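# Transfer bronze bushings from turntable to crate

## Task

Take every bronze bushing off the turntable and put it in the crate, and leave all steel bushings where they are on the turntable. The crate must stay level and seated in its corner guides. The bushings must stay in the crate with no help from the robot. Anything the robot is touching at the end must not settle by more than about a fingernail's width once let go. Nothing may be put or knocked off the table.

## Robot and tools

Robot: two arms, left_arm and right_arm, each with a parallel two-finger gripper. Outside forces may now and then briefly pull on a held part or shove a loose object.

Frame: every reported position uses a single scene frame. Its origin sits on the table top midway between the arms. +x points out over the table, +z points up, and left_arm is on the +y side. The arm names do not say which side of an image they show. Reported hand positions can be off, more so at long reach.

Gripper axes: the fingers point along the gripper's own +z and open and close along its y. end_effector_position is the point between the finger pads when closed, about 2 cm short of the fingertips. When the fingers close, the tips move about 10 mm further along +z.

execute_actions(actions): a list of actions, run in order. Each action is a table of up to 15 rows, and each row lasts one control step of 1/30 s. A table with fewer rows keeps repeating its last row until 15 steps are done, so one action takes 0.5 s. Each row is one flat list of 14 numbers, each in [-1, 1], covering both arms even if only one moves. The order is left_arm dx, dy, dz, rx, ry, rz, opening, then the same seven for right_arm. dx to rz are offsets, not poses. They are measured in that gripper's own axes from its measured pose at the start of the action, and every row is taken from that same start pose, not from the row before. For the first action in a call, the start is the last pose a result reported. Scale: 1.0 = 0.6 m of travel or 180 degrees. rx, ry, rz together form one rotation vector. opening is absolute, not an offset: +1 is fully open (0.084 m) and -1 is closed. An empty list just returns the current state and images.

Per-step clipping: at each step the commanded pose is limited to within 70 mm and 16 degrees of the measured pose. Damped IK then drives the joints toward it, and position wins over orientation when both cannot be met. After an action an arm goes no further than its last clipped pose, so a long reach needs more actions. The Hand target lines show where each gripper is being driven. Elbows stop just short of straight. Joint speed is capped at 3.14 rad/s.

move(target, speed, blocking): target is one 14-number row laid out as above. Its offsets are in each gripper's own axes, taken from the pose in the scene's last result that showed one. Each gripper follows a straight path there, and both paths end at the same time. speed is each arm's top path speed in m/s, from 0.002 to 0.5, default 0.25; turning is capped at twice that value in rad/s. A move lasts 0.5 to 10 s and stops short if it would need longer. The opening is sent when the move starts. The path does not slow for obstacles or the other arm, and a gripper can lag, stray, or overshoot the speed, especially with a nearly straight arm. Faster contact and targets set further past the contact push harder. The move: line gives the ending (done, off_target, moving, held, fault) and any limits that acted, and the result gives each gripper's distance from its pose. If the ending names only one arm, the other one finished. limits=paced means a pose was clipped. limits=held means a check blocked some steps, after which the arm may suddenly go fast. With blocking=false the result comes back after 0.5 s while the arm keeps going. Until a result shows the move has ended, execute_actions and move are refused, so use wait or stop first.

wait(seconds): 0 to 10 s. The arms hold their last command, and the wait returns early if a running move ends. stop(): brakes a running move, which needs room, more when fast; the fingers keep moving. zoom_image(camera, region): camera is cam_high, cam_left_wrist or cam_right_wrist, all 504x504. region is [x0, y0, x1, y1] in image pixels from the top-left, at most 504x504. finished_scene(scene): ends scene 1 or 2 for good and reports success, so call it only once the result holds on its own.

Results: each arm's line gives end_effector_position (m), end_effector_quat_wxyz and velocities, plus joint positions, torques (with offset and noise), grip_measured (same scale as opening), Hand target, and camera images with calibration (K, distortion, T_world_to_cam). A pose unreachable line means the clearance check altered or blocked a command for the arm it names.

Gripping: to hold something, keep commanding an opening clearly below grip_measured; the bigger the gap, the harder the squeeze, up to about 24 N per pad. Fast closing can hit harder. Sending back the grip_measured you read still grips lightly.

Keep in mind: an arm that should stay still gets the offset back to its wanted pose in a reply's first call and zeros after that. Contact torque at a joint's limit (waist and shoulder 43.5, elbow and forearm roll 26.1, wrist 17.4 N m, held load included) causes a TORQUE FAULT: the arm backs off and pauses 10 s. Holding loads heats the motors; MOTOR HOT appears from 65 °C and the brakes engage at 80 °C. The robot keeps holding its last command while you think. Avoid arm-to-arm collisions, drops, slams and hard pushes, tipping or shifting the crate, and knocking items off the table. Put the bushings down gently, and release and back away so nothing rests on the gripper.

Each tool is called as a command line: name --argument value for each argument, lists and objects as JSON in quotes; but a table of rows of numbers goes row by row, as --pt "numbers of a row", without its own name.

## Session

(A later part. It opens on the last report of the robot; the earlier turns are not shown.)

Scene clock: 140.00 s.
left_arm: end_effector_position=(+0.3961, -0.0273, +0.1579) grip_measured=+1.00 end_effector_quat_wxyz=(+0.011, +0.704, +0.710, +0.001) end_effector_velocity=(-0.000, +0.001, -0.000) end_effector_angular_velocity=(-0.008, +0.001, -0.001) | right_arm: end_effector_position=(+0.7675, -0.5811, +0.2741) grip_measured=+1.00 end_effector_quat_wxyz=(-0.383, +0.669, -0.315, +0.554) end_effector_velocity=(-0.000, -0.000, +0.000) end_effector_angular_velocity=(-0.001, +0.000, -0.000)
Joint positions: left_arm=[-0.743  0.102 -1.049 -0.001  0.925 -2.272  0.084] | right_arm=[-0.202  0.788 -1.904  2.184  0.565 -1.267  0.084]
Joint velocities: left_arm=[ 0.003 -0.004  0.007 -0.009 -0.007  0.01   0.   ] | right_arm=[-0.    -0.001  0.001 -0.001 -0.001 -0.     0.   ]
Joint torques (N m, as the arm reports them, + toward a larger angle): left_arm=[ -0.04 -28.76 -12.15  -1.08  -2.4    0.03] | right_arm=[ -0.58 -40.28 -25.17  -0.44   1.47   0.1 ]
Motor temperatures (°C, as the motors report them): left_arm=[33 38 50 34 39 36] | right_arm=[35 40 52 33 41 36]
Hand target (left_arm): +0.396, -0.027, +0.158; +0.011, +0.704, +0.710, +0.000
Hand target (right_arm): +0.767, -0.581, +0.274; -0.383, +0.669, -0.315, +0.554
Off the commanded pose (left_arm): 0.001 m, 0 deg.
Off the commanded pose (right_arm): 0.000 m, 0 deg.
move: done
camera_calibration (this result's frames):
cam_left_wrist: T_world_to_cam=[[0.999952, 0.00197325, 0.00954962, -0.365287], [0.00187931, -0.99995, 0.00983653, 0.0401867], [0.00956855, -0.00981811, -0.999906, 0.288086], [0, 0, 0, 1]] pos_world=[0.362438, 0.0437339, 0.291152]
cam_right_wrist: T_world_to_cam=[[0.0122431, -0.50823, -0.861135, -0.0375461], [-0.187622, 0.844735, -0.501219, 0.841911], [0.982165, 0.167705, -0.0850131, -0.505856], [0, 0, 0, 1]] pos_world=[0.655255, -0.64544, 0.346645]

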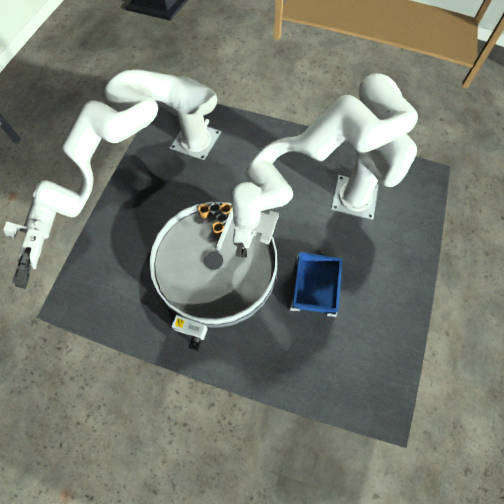

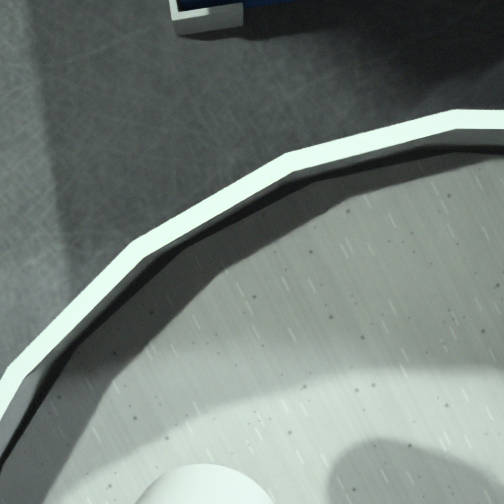

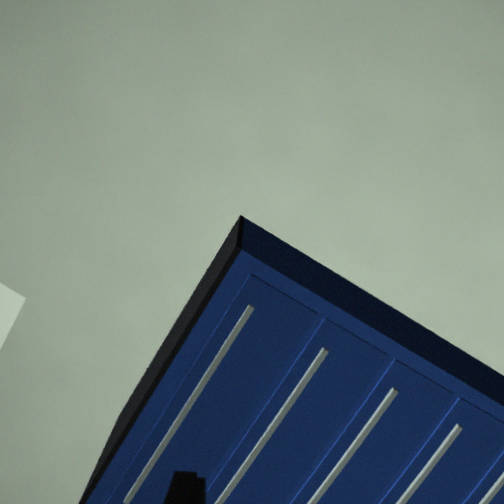

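move --target '[0,0,-0.1,0,0,0,1,-0.812,-0.245,-0.55,0.416,-0.212,-0.293,1]'

Scene clock: 156.20 s.
left_arm: end_effector_position=(+0.3951, -0.0263, +0.2178) grip_measured=+1.00 end_effector_quat_wxyz=(+0.011, +0.704, +0.710, +0.001) end_effector_velocity=(+0.000, -0.001, +0.001) end_effector_angular_velocity=(-0.002, -0.002, +0.001) | right_arm: end_effector_position=(+0.3506, -0.1498, +0.1857) grip_measured=+1.00 end_effector_quat_wxyz=(+0.500, -0.504, -0.499, -0.497) end_effector_velocity=(-0.002, +0.001, -0.001) end_effector_angular_velocity=(-0.002, -0.001, +0.004)
Joint positions: left_arm=[-0.742  0.032 -1.144 -0.001  1.09  -2.272  0.084] | right_arm=[ 0.086  0.286 -0.758  1.569  1.566 -2.662  0.084]
Joint velocities: left_arm=[-0.001 -0.    -0.003 -0.     0.    -0.001  0.   ] | right_arm=[ 0.004 -0.     0.002 -0.001 -0.001 -0.002 -0.   ]
Joint torques (N m, as the arm reports them, + toward a larger angle): left_arm=[ -0.14 -27.64 -12.35  -1.34  -2.19   0.12] | right_arm=[ -0.4  -24.27 -16.31   1.12   2.06   0.31]
Motor temperatures (°C, as the motors report them): left_arm=[33 38 51 34 39 36] | right_arm=[35 40 51 33 41 36]
Hand target (left_arm): +0.395, -0.026, +0.218; +0.011, +0.704, +0.710, +0.001
Hand target (right_arm): +0.350, -0.149, +0.186; +0.500, -0.504, -0.499, -0.497
Off the commanded pose (left_arm): 0.000 m, 0 deg.
Off the commanded pose (right_arm): 0.003 m, 0 deg.
move: done
camera_calibration (this result's frames):
cam_left_wrist: T_world_to_cam=[[0.999952, 0.00220372, 0.00955229, -0.364819], [0.00211149, -0.999951, 0.00965521, 0.0406279], [0.0095731, -0.00963457, -0.999908, 0.348014], [0, 0, 0, 1]] pos_world=[0.361384, 0.0447828, 0.351074]
cam_right_wrist: T_world_to_cam=[[0.999952, 0.00652624, -0.00735066, -0.317032], [-0.00732309, -0.00423837, -0.999964, 0.25725], [-0.00655716, 0.99997, -0.00419038, 0.279995], [0, 0, 0, 1]] pos_world=[0.320737, -0.276827, 0.256083]

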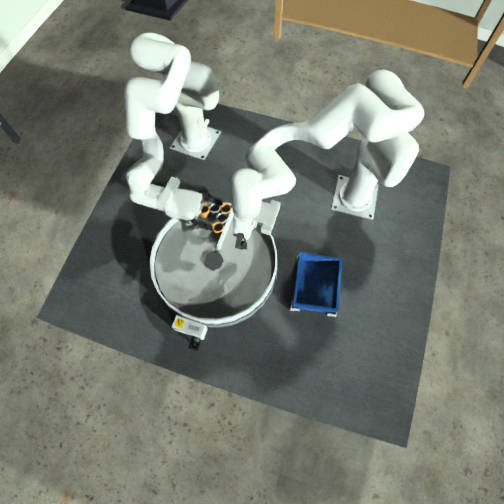

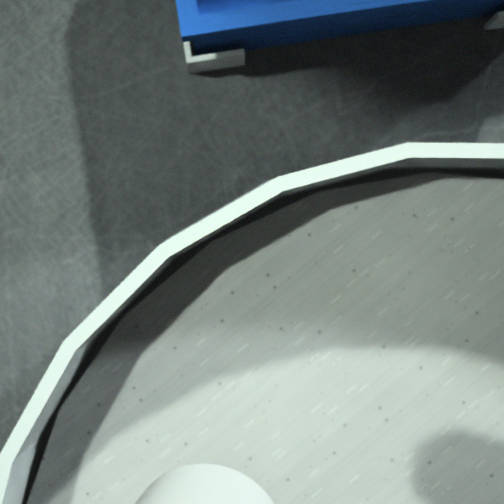

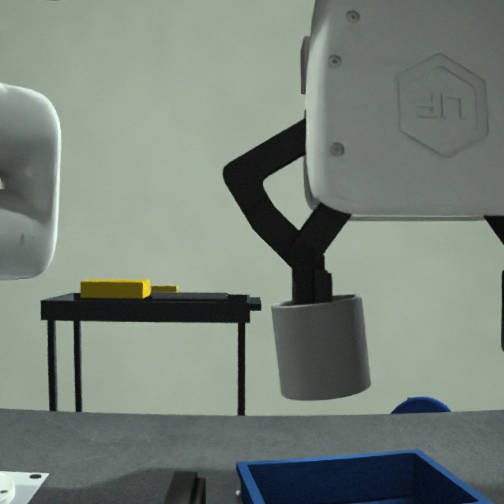

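move --target '[0,0,0,0,0,0,1,0.035,0,0,0,0,0,1]'

move --target '[0,0,0,0,0,0,1,0,0,0.21,0,0,0,1]' --speed 0.08

move --target '[0,0,0,0,0,0,1,0,0,0,0,0,0,-1]'

move --target '[0,0,-0.05,0,0,0,1,-0.1,0,0,0,0,0,-1]' --speed 0.04

Scene clock: 163.80 s.
left_arm: end_effector_position=(+0.3951, -0.0263, +0.2178) grip_measured=+1.00 end_effector_quat_wxyz=(+0.011, +0.704, +0.710, +0.001) end_effector_velocity=(+0.000, +0.000, +0.000) end_effector_angular_velocity=(-0.000, -0.000, -0.000) | right_arm: end_effector_position=(+0.3507, -0.1497, +0.2064) grip_measured=+1.00 end_effector_quat_wxyz=(+0.500, -0.504, -0.498, -0.497) end_effector_velocity=(+0.000, -0.000, +0.002) end_effector_angular_velocity=(+0.001, +0.001, -0.002)
Joint positions: left_arm=[-0.742  0.032 -1.144 -0.001  1.09  -2.272  0.084] | right_arm=[ 0.087  0.225 -0.745  1.569  1.566 -2.613  0.084]
Joint velocities: left_arm=[ 0.001 -0.     0.     0.    -0.     0.001  0.   ] | right_arm=[-0.    -0.005  0.001  0.002  0.     0.005  0.   ]
Joint torques (N m, as the arm reports them, + toward a larger angle): left_arm=[  0.35 -27.9  -12.77  -0.93  -2.33   0.06] | right_arm=[ -0.79 -23.89 -17.06   1.11   2.03   0.11]
Motor temperatures (°C, as the motors report them): left_arm=[33 38 51 34 39 36] | right_arm=[35 39 50 33 41 36]
Hand target (left_arm): +0.395, -0.026, +0.218; +0.011, +0.704, +0.710, +0.001
Hand target (right_arm): +0.351, -0.150, +0.207; +0.500, -0.504, -0.498, -0.497
Off the commanded pose (left_arm): 0.000 m, 0 deg.
Off the commanded pose (right_arm): 0.000 m, 0 deg.
move: done
camera_calibration (this result's frames):
cam_left_wrist: T_world_to_cam=[[0.999952, 0.00220362, 0.00955401, -0.36482], [0.00211135, -0.999951, 0.0096564, 0.0406274], [0.00957483, -0.00963576, -0.999908, 0.348014], [0, 0, 0, 1]] pos_world=[0.361384, 0.0447827, 0.351075]
cam_right_wrist: T_world_to_cam=[[0.99995, 0.00641134, -0.00766389, -0.316904], [-0.00763699, -0.00420965, -0.999962, 0.278059], [-0.00644336, 0.999971, -0.00416047, 0.279974], [0, 0, 0, 1]] pos_world=[0.320816, -0.276764, 0.276784]

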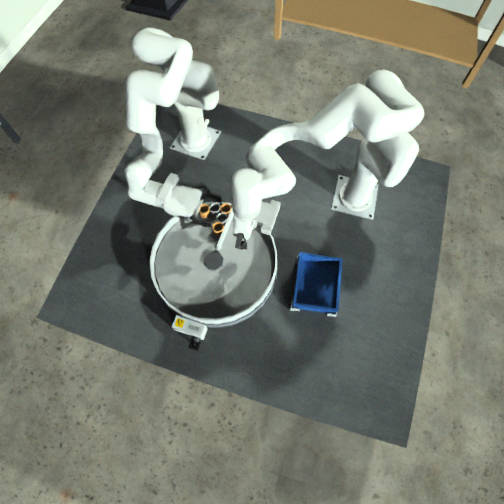

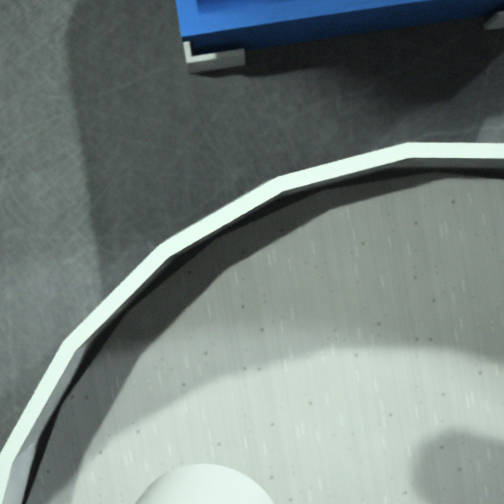

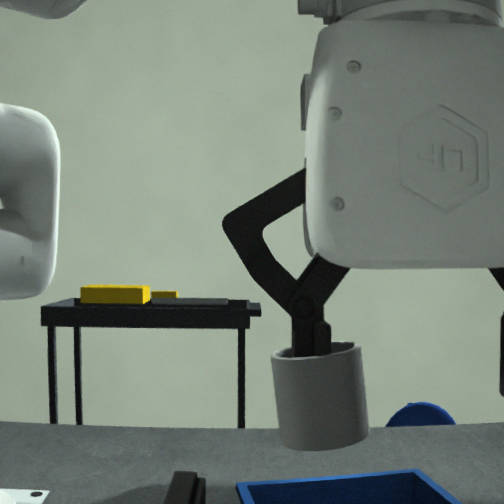

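Scene clock: 165.80 s.
left_arm: end_effector_position=(+0.3951, -0.0263, +0.2178) grip_measured=+1.00 end_effector_quat_wxyz=(+0.011, +0.704, +0.710, +0.001) end_effector_velocity=(+0.000, -0.000, +0.000) end_effector_angular_velocity=(-0.001, -0.001, -0.001) | right_arm: end_effector_position=(+0.3511, -0.0242, +0.2060) grip_measured=+1.00 end_effector_quat_wxyz=(+0.500, -0.504, -0.498, -0.497) end_effector_velocity=(+0.000, +0.002, +0.001) end_effector_angular_velocity=(+0.001, -0.003, +0.001)
Joint positions: left_arm=[-0.742  0.032 -1.144 -0.001  1.09  -2.272  0.084] | right_arm=[ 0.428  0.281 -0.828  1.864  1.39  -2.612  0.084]
Joint velocities: left_arm=[-0.001  0.    -0.001 -0.    -0.001  0.    -0.   ] | right_arm=[ 0.003  0.001 -0.003  0.002 -0.001 -0.001  0.   ]
Joint torques (N m, as the arm reports them, + toward a larger angle): left_arm=[  0.1  -28.05 -12.43  -1.04  -2.15  -0.12] | right_arm=[ -0.68 -25.78 -18.41   0.82   1.85   0.04]
Motor temperatures (°C, as the motors report them): left_arm=[33 38 51 34 39 36] | right_arm=[35 39 49 33 41 36]
Hand target (left_arm): +0.395, -0.026, +0.218; +0.011, +0.704, +0.710, +0.001
Hand target (right_arm): +0.351, -0.024, +0.206; +0.500, -0.504, -0.499, -0.497
Off the commanded pose (left_arm): 0.000 m, 0 deg.
Off the commanded pose (right_arm): 0.001 m, 0 deg.
move: done
camera_calibration (this result's frames):
cam_left_wrist: T_world_to_cam=[[0.999952, 0.00220368, 0.00955383, -0.36482], [0.00211142, -0.999951, 0.00965636, 0.0406274], [0.00957464, -0.00963572, -0.999908, 0.348014], [0, 0, 0, 1]] pos_world=[0.361384, 0.0447827, 0.351075]
cam_right_wrist: T_world_to_cam=[[0.999953, 0.00614831, -0.00755192, -0.318175], [-0.00752407, -0.00453992, -0.999961, 0.27813], [-0.00618236, 0.999971, -0.00449345, 0.154489], [0, 0, 0, 1]] pos_world=[0.321208, -0.151266, 0.276411]

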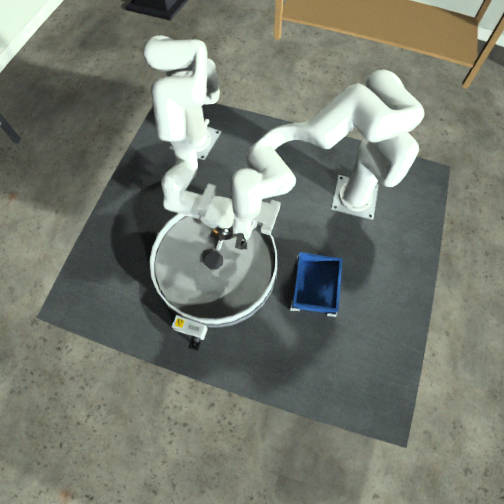

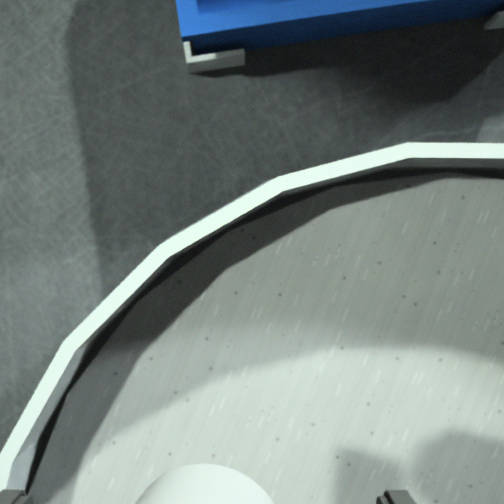

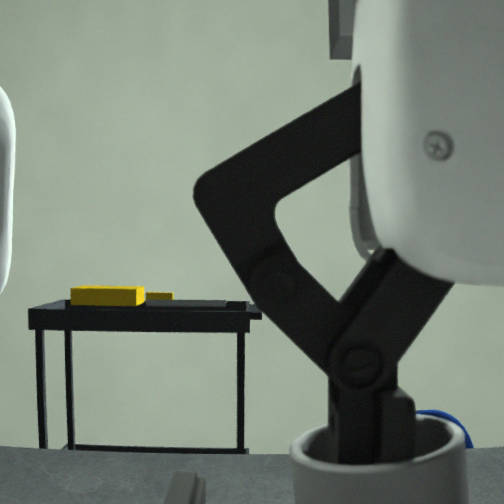

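Scene clock: 166.30 s.
left_arm: end_effector_position=(+0.3955, -0.0260, +0.2179) grip_measured=+1.00 end_effector_quat_wxyz=(+0.011, +0.704, +0.711, +0.001) end_effector_velocity=(-0.000, -0.000, +0.000) end_effector_angular_velocity=(-0.001, -0.000, -0.000) | right_arm: end_effector_position=(+0.3506, -0.0241, +0.2058) grip_measured=-0.09 end_effector_quat_wxyz=(+0.500, -0.504, -0.499, -0.497) end_effector_velocity=(+0.001, -0.000, -0.001) end_effector_angular_velocity=(-0.002, +0.001, -0.002)
Joint positions: left_arm=[-0.742  0.032 -1.144  0.     1.09  -2.272  0.084] | right_arm=[ 0.428  0.281 -0.827  1.863  1.391 -2.612  0.04 ]
Joint velocities: left_arm=[-0.    -0.     0.    -0.    -0.001 -0.    -0.   ] | right_arm=[-0.     0.001 -0.001  0.001 -0.003  0.001  0.   ]
Joint torques (N m, as the arm reports them, + toward a larger angle): left_arm=[ -2.19 -28.79 -12.14  -1.96  -1.71  -0.04] | right_arm=[ -1.7  -25.39 -20.38   1.98   1.29   0.45]
Motor temperatures (°C, as the motors report them): left_arm=[33 38 51 34 39 36] | right_arm=[35 39 49 33 41 36]
Hand target (left_arm): +0.395, -0.026, +0.218; +0.011, +0.704, +0.710, +0.001
Hand target (right_arm): +0.351, -0.024, +0.206; +0.500, -0.504, -0.498, -0.497
Off the commanded pose (left_arm): 0.001 m, 0 deg.
Off the commanded pose (right_arm): 0.001 m, 0 deg.
move: done
camera_calibration (this result's frames):
cam_left_wrist: T_world_to_cam=[[0.999945, 0.00257622, 0.0102046, -0.365365], [0.0024794, -0.999952, 0.00948994, 0.0407969], [0.0102285, -0.00946411, -0.999903, 0.34779], [0, 0, 0, 1]] pos_world=[0.361686, 0.0450277, 0.351097]
cam_right_wrist: T_world_to_cam=[[0.999943, 0.00718713, -0.00792985, -0.317572], [-0.00789748, -0.00452113, -0.999959, 0.278118], [-0.00722269, 0.999964, -0.00446411, 0.154762], [0, 0, 0, 1]] pos_world=[0.320868, -0.151217, 0.276279]

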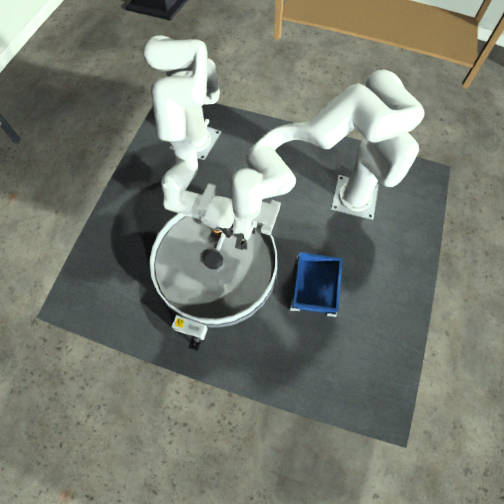

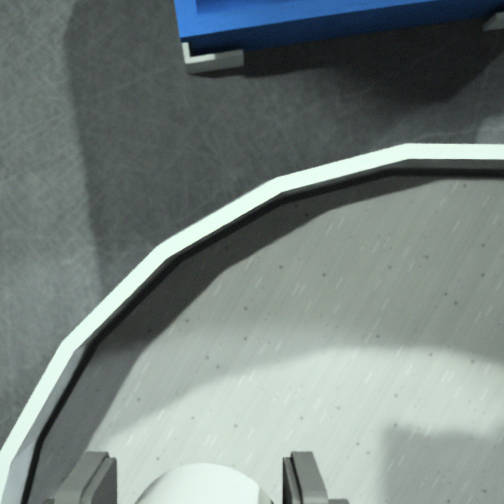

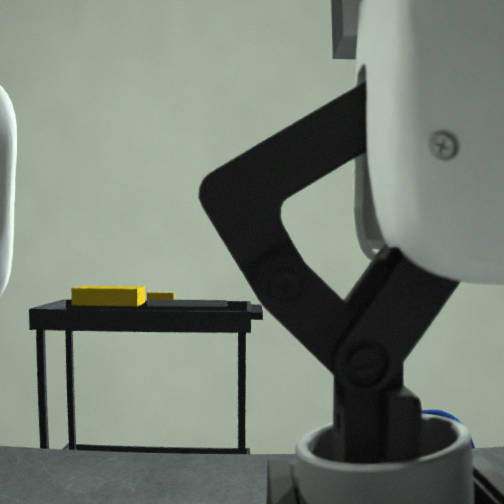

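Scene clock: 168.13 s.
left_arm: end_effector_position=(+0.3950, -0.0254, +0.2477) grip_measured=+1.00 end_effector_quat_wxyz=(+0.011, +0.704, +0.711, +0.001) end_effector_velocity=(-0.000, +0.000, -0.000) end_effector_angular_velocity=(+0.001, +0.001, +0.000) | right_arm: end_effector_position=(+0.3502, -0.0243, +0.1462) grip_measured=-0.12 end_effector_quat_wxyz=(+0.500, -0.504, -0.499, -0.497) end_effector_velocity=(+0.000, +0.000, -0.001) end_effector_angular_velocity=(+0.001, -0.001, +0.001)
Joint positions: left_arm=[-0.742  0.01  -1.205  0.     1.173 -2.272  0.084] | right_arm=[ 0.421  0.453 -0.87   1.876  1.432 -2.736  0.039]
Joint velocities: left_arm=[ 0.     0.    -0.    -0.     0.001 -0.    -0.   ] | right_arm=[-0.     0.005 -0.003 -0.     0.002 -0.003  0.   ]
Joint torques (N m, as the arm reports them, + toward a larger angle): left_arm=[  0.32 -27.04 -12.44  -1.19  -2.32   0.22] | right_arm=[ -0.7  -28.08 -16.52   1.03   2.36   0.08]
Motor temperatures (°C, as the motors report them): left_arm=[33 38 51 34 39 36] | right_arm=[35 38 49 33 41 36]
Hand target (left_arm): +0.395, -0.025, +0.248; +0.011, +0.704, +0.711, +0.001
Hand target (right_arm): +0.350, -0.024, +0.146; +0.500, -0.504, -0.499, -0.497
Off the commanded pose (left_arm): 0.000 m, 0 deg.
Off the commanded pose (right_arm): 0.000 m, 0 deg.
move: done
camera_calibration (this result's frames):
cam_left_wrist: T_world_to_cam=[[0.999945, 0.00269822, 0.010107, -0.365087], [0.00260389, -0.999953, 0.0093353, 0.0410499], [0.0101317, -0.00930848, -0.999905, 0.377686], [0, 0, 0, 1]] pos_world=[0.361134, 0.0455487, 0.380957]
cam_right_wrist: T_world_to_cam=[[0.999942, 0.00751793, -0.00769106, -0.317724], [-0.00765748, -0.00448591, -0.999961, 0.218414], [-0.00755213, 0.999962, -0.00442808, 0.154739], [0, 0, 0, 1]] pos_world=[0.320547, -0.151364, 0.216646]

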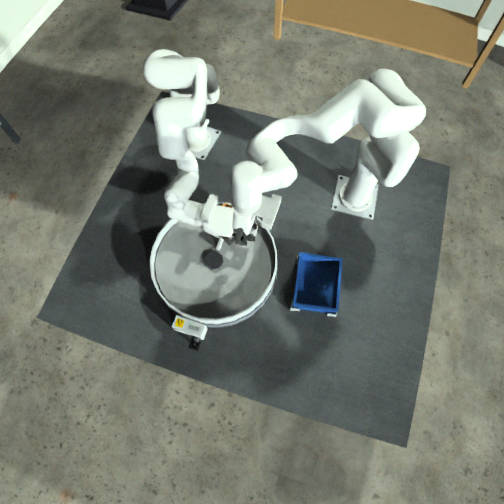

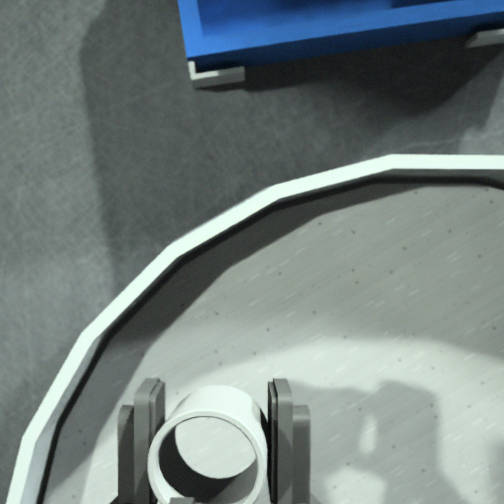

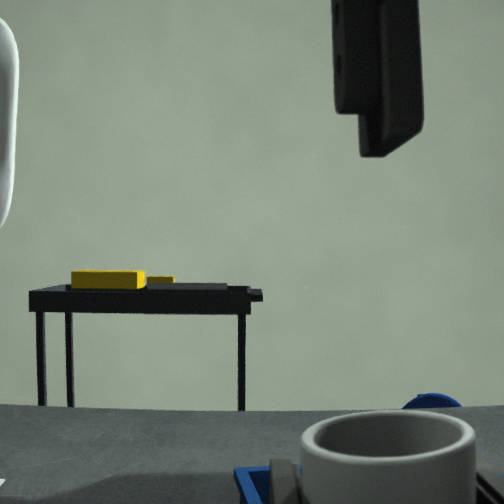

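move --target '[0,0,0,0,0,0,1, -0.06,0,0,0,0,0,-1]' --speed 0.08

move --target '[0,0,0,0,0,0,1, 0,0,0,0,0,0,1]'

move --target '[0,0,0,0,0,0,1, 0.15,0,-0.35,0,0,0,1]'

Scene clock: 184.73 s.
left_arm: end_effector_position=(+0.3950, -0.0254, +0.2477) grip_measured=+1.00 end_effector_quat_wxyz=(+0.011, +0.704, +0.711, +0.001) end_effector_velocity=(+0.000, -0.000, +0.000) end_effector_angular_velocity=(-0.001, -0.001, +0.000) | right_arm: end_effector_position=(+0.3548, -0.0218, +0.1213) grip_measured=-0.12 end_effector_quat_wxyz=(+0.497, -0.496, -0.503, -0.504) end_effector_velocity=(+0.000, -0.001, +0.002) end_effector_angular_velocity=(+0.006, -0.007, -0.001)
Joint positions: left_arm=[-0.742  0.01  -1.205  0.     1.173 -2.272  0.084] | right_arm=[ 0.419  0.545 -0.919  1.88   1.455 -2.802  0.039]
Joint velocities: left_arm=[-0.    -0.    -0.001  0.    -0.    -0.001 -0.   ] | right_arm=[-0.003 -0.001  0.001  0.     0.007 -0.007 -0.   ]
Joint torques (N m, as the arm reports them, + toward a larger angle): left_arm=[  0.2  -27.01 -12.44  -1.31  -2.09   0.15] | right_arm=[-6.1   2.58  6.22  1.24  2.36  0.25]
Motor temperatures (°C, as the motors report them): left_arm=[33 38 51 34 39 36] | right_arm=[35 38 48 33 41 36]
Hand target (left_arm): +0.395, -0.025, +0.248; +0.011, +0.704, +0.711, +0.001
Hand target (right_arm): +0.350, -0.024, +0.110; +0.500, -0.504, -0.499, -0.497
Off the commanded pose (left_arm): 0.000 m, 0 deg.
Off the commanded pose (right_arm): 0.012 m, 1 deg.
move: off_target (right_arm)
camera_calibration (this result's frames):
cam_left_wrist: T_world_to_cam=[[0.999945, 0.00269814, 0.0101094, -0.365088], [0.00260376, -0.999953, 0.00933755, 0.0410488], [0.0101342, -0.00931071, -0.999905, 0.377687], [0, 0, 0, 1]] pos_world=[0.361134, 0.0455485, 0.380959]
cam_right_wrist: T_world_to_cam=[[0.999823, 0.00961253, 0.0161576, -0.325298], [0.0161223, 0.00373576, -0.999863, 0.185301], [-0.00967157, 0.999947, 0.00358012, 0.151953], [0, 0, 0, 1]] pos_world=[0.323723, -0.14951, 0.189987]

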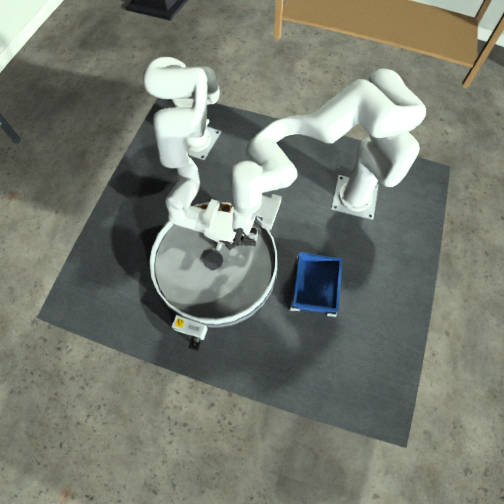

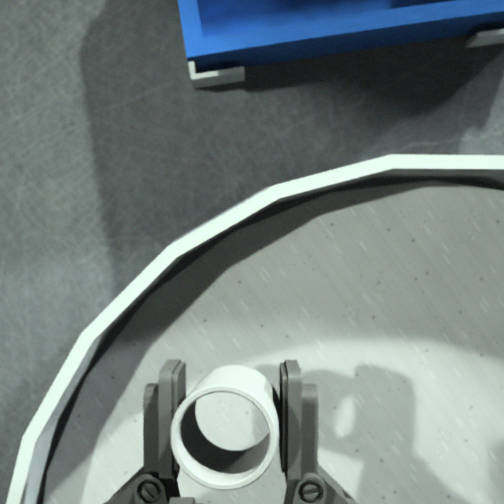

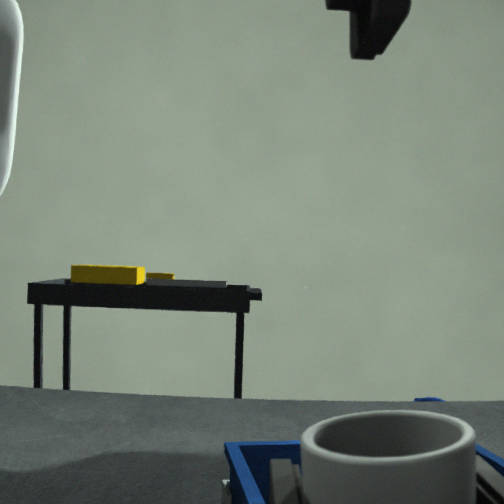

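Scene clock: 185.30 s.
left_arm: end_effector_position=(+0.3950, -0.0254, +0.2477) grip_measured=+1.00 end_effector_quat_wxyz=(+0.011, +0.704, +0.711, +0.001) end_effector_velocity=(+0.001, +0.001, -0.000) end_effector_angular_velocity=(+0.001, +0.001, +0.002) | right_arm: end_effector_position=(+0.3551, -0.0217, +0.1219) grip_measured=+1.00 end_effector_quat_wxyz=(+0.497, -0.495, -0.503, -0.505) end_effector_velocity=(+0.000, +0.000, -0.000) end_effector_angular_velocity=(+0.001, +0.001, -0.001)
Joint positions: left_arm=[-0.742  0.01  -1.205  0.     1.173 -2.272  0.084] | right_arm=[ 0.419  0.544 -0.919  1.88   1.455 -2.802  0.084]
Joint velocities: left_arm=[ 0.003  0.     0.     0.     0.001  0.    -0.   ] | right_arm=[-0.     0.001 -0.     0.001  0.001  0.     0.   ]
Joint torques (N m, as the arm reports them, + toward a larger angle): left_arm=[  1.   -26.96 -12.58  -1.25  -2.19   0.06] | right_arm=[ -4.72 -10.04   1.12   1.06   1.51   0.3 ]
Motor temperatures (°C, as the motors report them): left_arm=[33 38 51 34 39 36] | right_arm=[35 38 47 33 41 36]
Hand target (left_arm): +0.395, -0.025, +0.248; +0.011, +0.704, +0.711, +0.001
Hand target (right_arm): +0.355, -0.022, +0.121; +0.497, -0.496, -0.503, -0.504
Off the commanded pose (left_arm): 0.000 m, 0 deg.
Off the commanded pose (right_arm): 0.001 m, 0 deg.
move: done
camera_calibration (this result's frames):
cam_left_wrist: T_world_to_cam=[[0.999945, 0.0026983, 0.0101096, -0.365089], [0.00260392, -0.999953, 0.00933759, 0.0410487], [0.0101343, -0.00931076, -0.999905, 0.377687], [0, 0, 0, 1]] pos_world=[0.361134, 0.0455485, 0.380959]
cam_right_wrist: T_world_to_cam=[[0.9998, 0.00962486, 0.0175294, -0.32576], [0.0174896, 0.00421093, -0.999838, 0.185442], [-0.00969712, 0.999945, 0.00404175, 0.151789], [0, 0, 0, 1]] pos_world=[0.323923, -0.149426, 0.190509]

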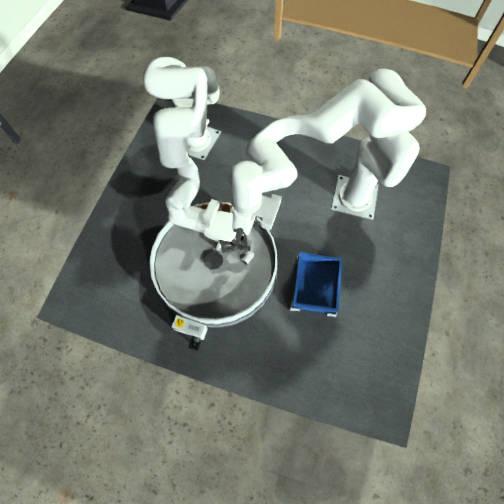

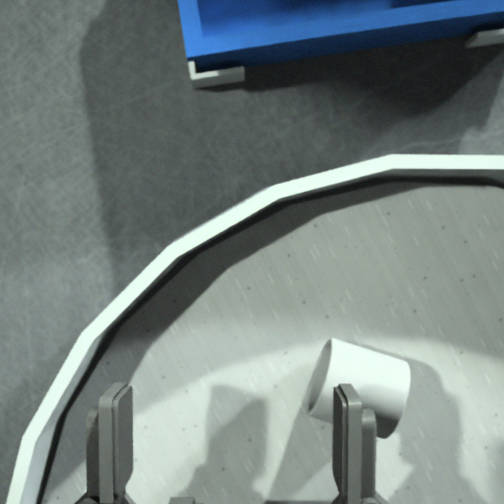

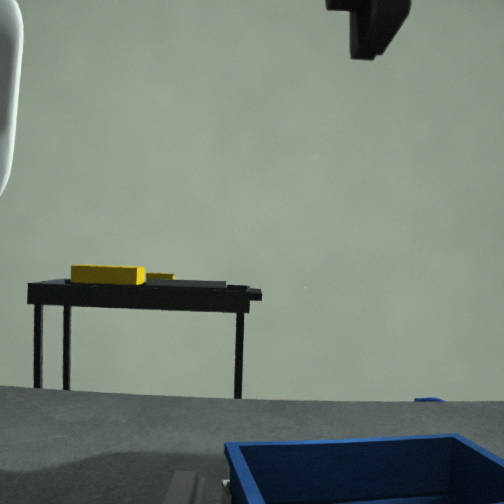

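Scene clock: 186.80 s.
left_arm: end_effector_position=(+0.3950, -0.0254, +0.2477) grip_measured=+1.00 end_effector_quat_wxyz=(+0.011, +0.704, +0.711, +0.001) end_effector_velocity=(+0.000, -0.000, +0.000) end_effector_angular_velocity=(-0.001, -0.001, -0.001) | right_arm: end_effector_position=(+0.3533, -0.2314, +0.2104) grip_measured=+1.00 end_effector_quat_wxyz=(+0.497, -0.495, -0.503, -0.505) end_effector_velocity=(+0.001, -0.002, +0.001) end_effector_angular_velocity=(-0.003, -0.002, -0.002)
Joint positions: left_arm=[-0.742  0.01  -1.205  0.     1.173 -2.272  0.084] | right_arm=[-0.141  0.253 -0.793  1.375  1.691 -2.629  0.084]
Joint velocities: left_arm=[-0.    -0.    -0.001 -0.     0.     0.    -0.   ] | right_arm=[-0.006 -0.003 -0.002 -0.004  0.     0.002  0.   ]
Joint torques (N m, as the arm reports them, + toward a larger angle): left_arm=[  0.37 -26.78 -12.29  -0.83  -2.2    0.21] | right_arm=[ -0.68 -23.52 -16.71   1.12   2.12   0.28]
Motor temperatures (°C, as the motors report them): left_arm=[33 38 51 34 39 36] | right_arm=[35 38 47 33 41 36]
Hand target (left_arm): +0.395, -0.025, +0.248; +0.011, +0.704, +0.711, +0.001
Hand target (right_arm): +0.353, -0.232, +0.211; +0.497, -0.495, -0.503, -0.505
Off the commanded pose (left_arm): 0.000 m, 0 deg.
Off the commanded pose (right_arm): 0.001 m, 0 deg.
move: done
camera_calibration (this result's frames):
cam_left_wrist: T_world_to_cam=[[0.999945, 0.00269817, 0.0101096, -0.365089], [0.00260378, -0.999953, 0.00933768, 0.0410488], [0.0101343, -0.00931085, -0.999905, 0.377687], [0, 0, 0, 1]] pos_world=[0.361134, 0.0455485, 0.380959]
cam_right_wrist: T_world_to_cam=[[0.999811, 0.00969516, 0.0168653, -0.323318], [0.0168184, 0.00490485, -0.999847, 0.275208], [-0.0097764, 0.999941, 0.00474086, 0.360962], [0, 0, 0, 1]] pos_world=[0.322157, -0.359156, 0.278907]

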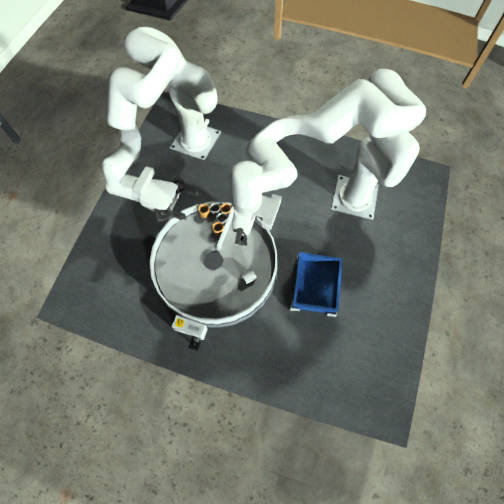

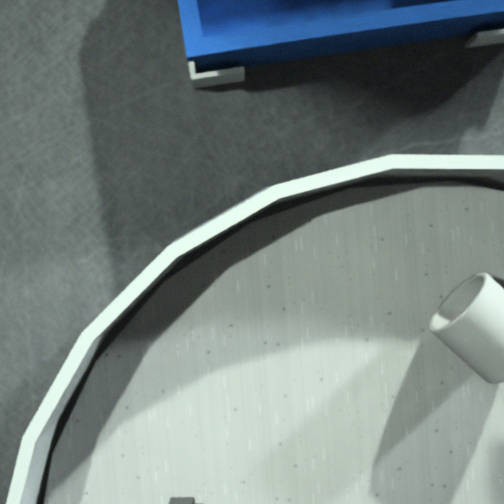

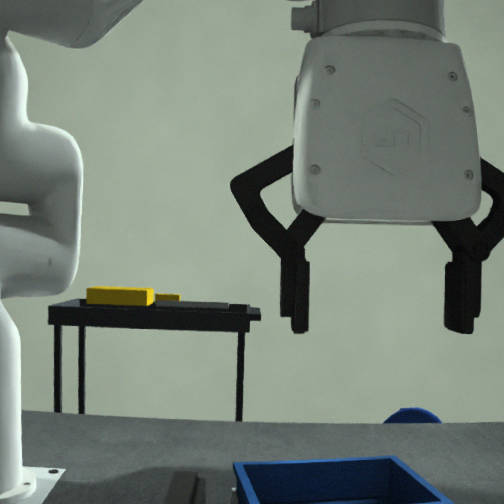

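move --target '[-0.351,-0.125,0.013,0,0,0,0.45, 0.1,0,-0.3,0,0,0,1]'

Scene clock: 193.27 s.
left_arm: end_effector_position=(+0.3225, -0.2364, +0.2426) grip_measured=+0.44 end_effector_quat_wxyz=(+0.012, +0.703, +0.711, +0.001) end_effector_velocity=(-0.001, -0.002, -0.001) end_effector_angular_velocity=(+0.005, +0.004, -0.001) | right_arm: end_effector_position=(+0.3525, -0.4111, +0.2693) grip_measured=+1.00 end_effector_quat_wxyz=(+0.497, -0.495, -0.503, -0.505) end_effector_velocity=(+0.000, -0.002, -0.000) end_effector_angular_velocity=(-0.003, +0.000, -0.002)
Joint positions: left_arm=[-1.099  0.435 -1.754  0.008  1.297 -2.633  0.063] | right_arm=[-0.56   0.323 -1.094  1.076  2.009 -2.497  0.084]
Joint velocities: left_arm=[-0.002  0.011 -0.014 -0.     0.009 -0.001 -0.   ] | right_arm=[-0.003  0.002 -0.004 -0.002 -0.     0.001  0.   ]
Joint torques (N m, as the arm reports them, + toward a larger angle): left_arm=[ -0.2  -37.56 -12.5   -0.62  -2.22   0.16] | right_arm=[ -0.64 -27.02 -18.44   1.79   1.91   0.23]
Motor temperatures (°C, as the motors report them): left_arm=[33 38 52 34 39 36] | right_arm=[35 37 47 33 41 36]
Hand target (left_arm): +0.322, -0.237, +0.242; +0.011, +0.703, +0.711, +0.001
Hand target (right_arm): +0.353, -0.411, +0.269; +0.497, -0.495, -0.503, -0.505
Off the commanded pose (left_arm): 0.001 m, 0 deg.
Off the commanded pose (right_arm): 0.001 m, 0 deg.
move: done
camera_calibration (this result's frames):
cam_left_wrist: T_world_to_cam=[[0.999937, 0.0033955, 0.0107128, -0.291976], [0.00328332, -0.99994, 0.0104721, -0.170208], [0.0107477, -0.0104363, -0.999888, 0.370825], [0, 0, 0, 1]] pos_world=[0.288531, -0.165336, 0.375694]
cam_right_wrist: T_world_to_cam=[[0.999815, 0.00972312, 0.0166108, -0.321765], [0.0165574, 0.00554778, -0.999848, 0.335397], [-0.00981379, 0.999937, 0.00538577, 0.540264], [0, 0, 0, 1]] pos_world=[0.321454, -0.538963, 0.337781]

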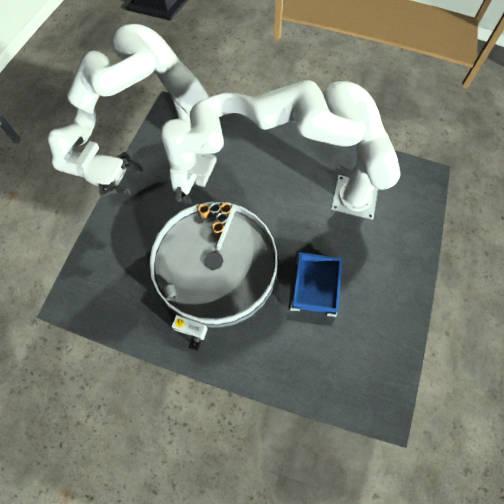

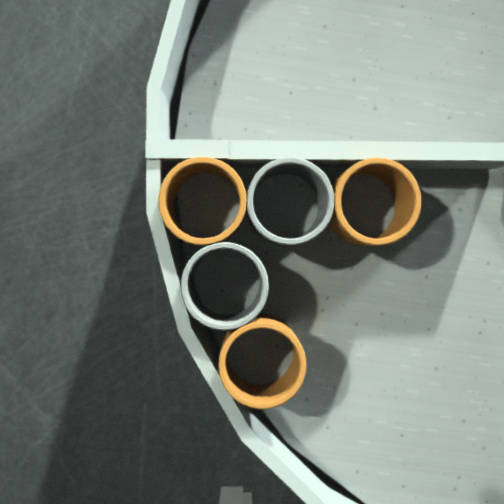

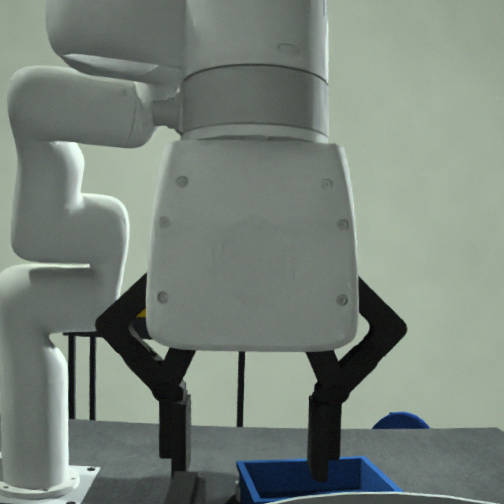

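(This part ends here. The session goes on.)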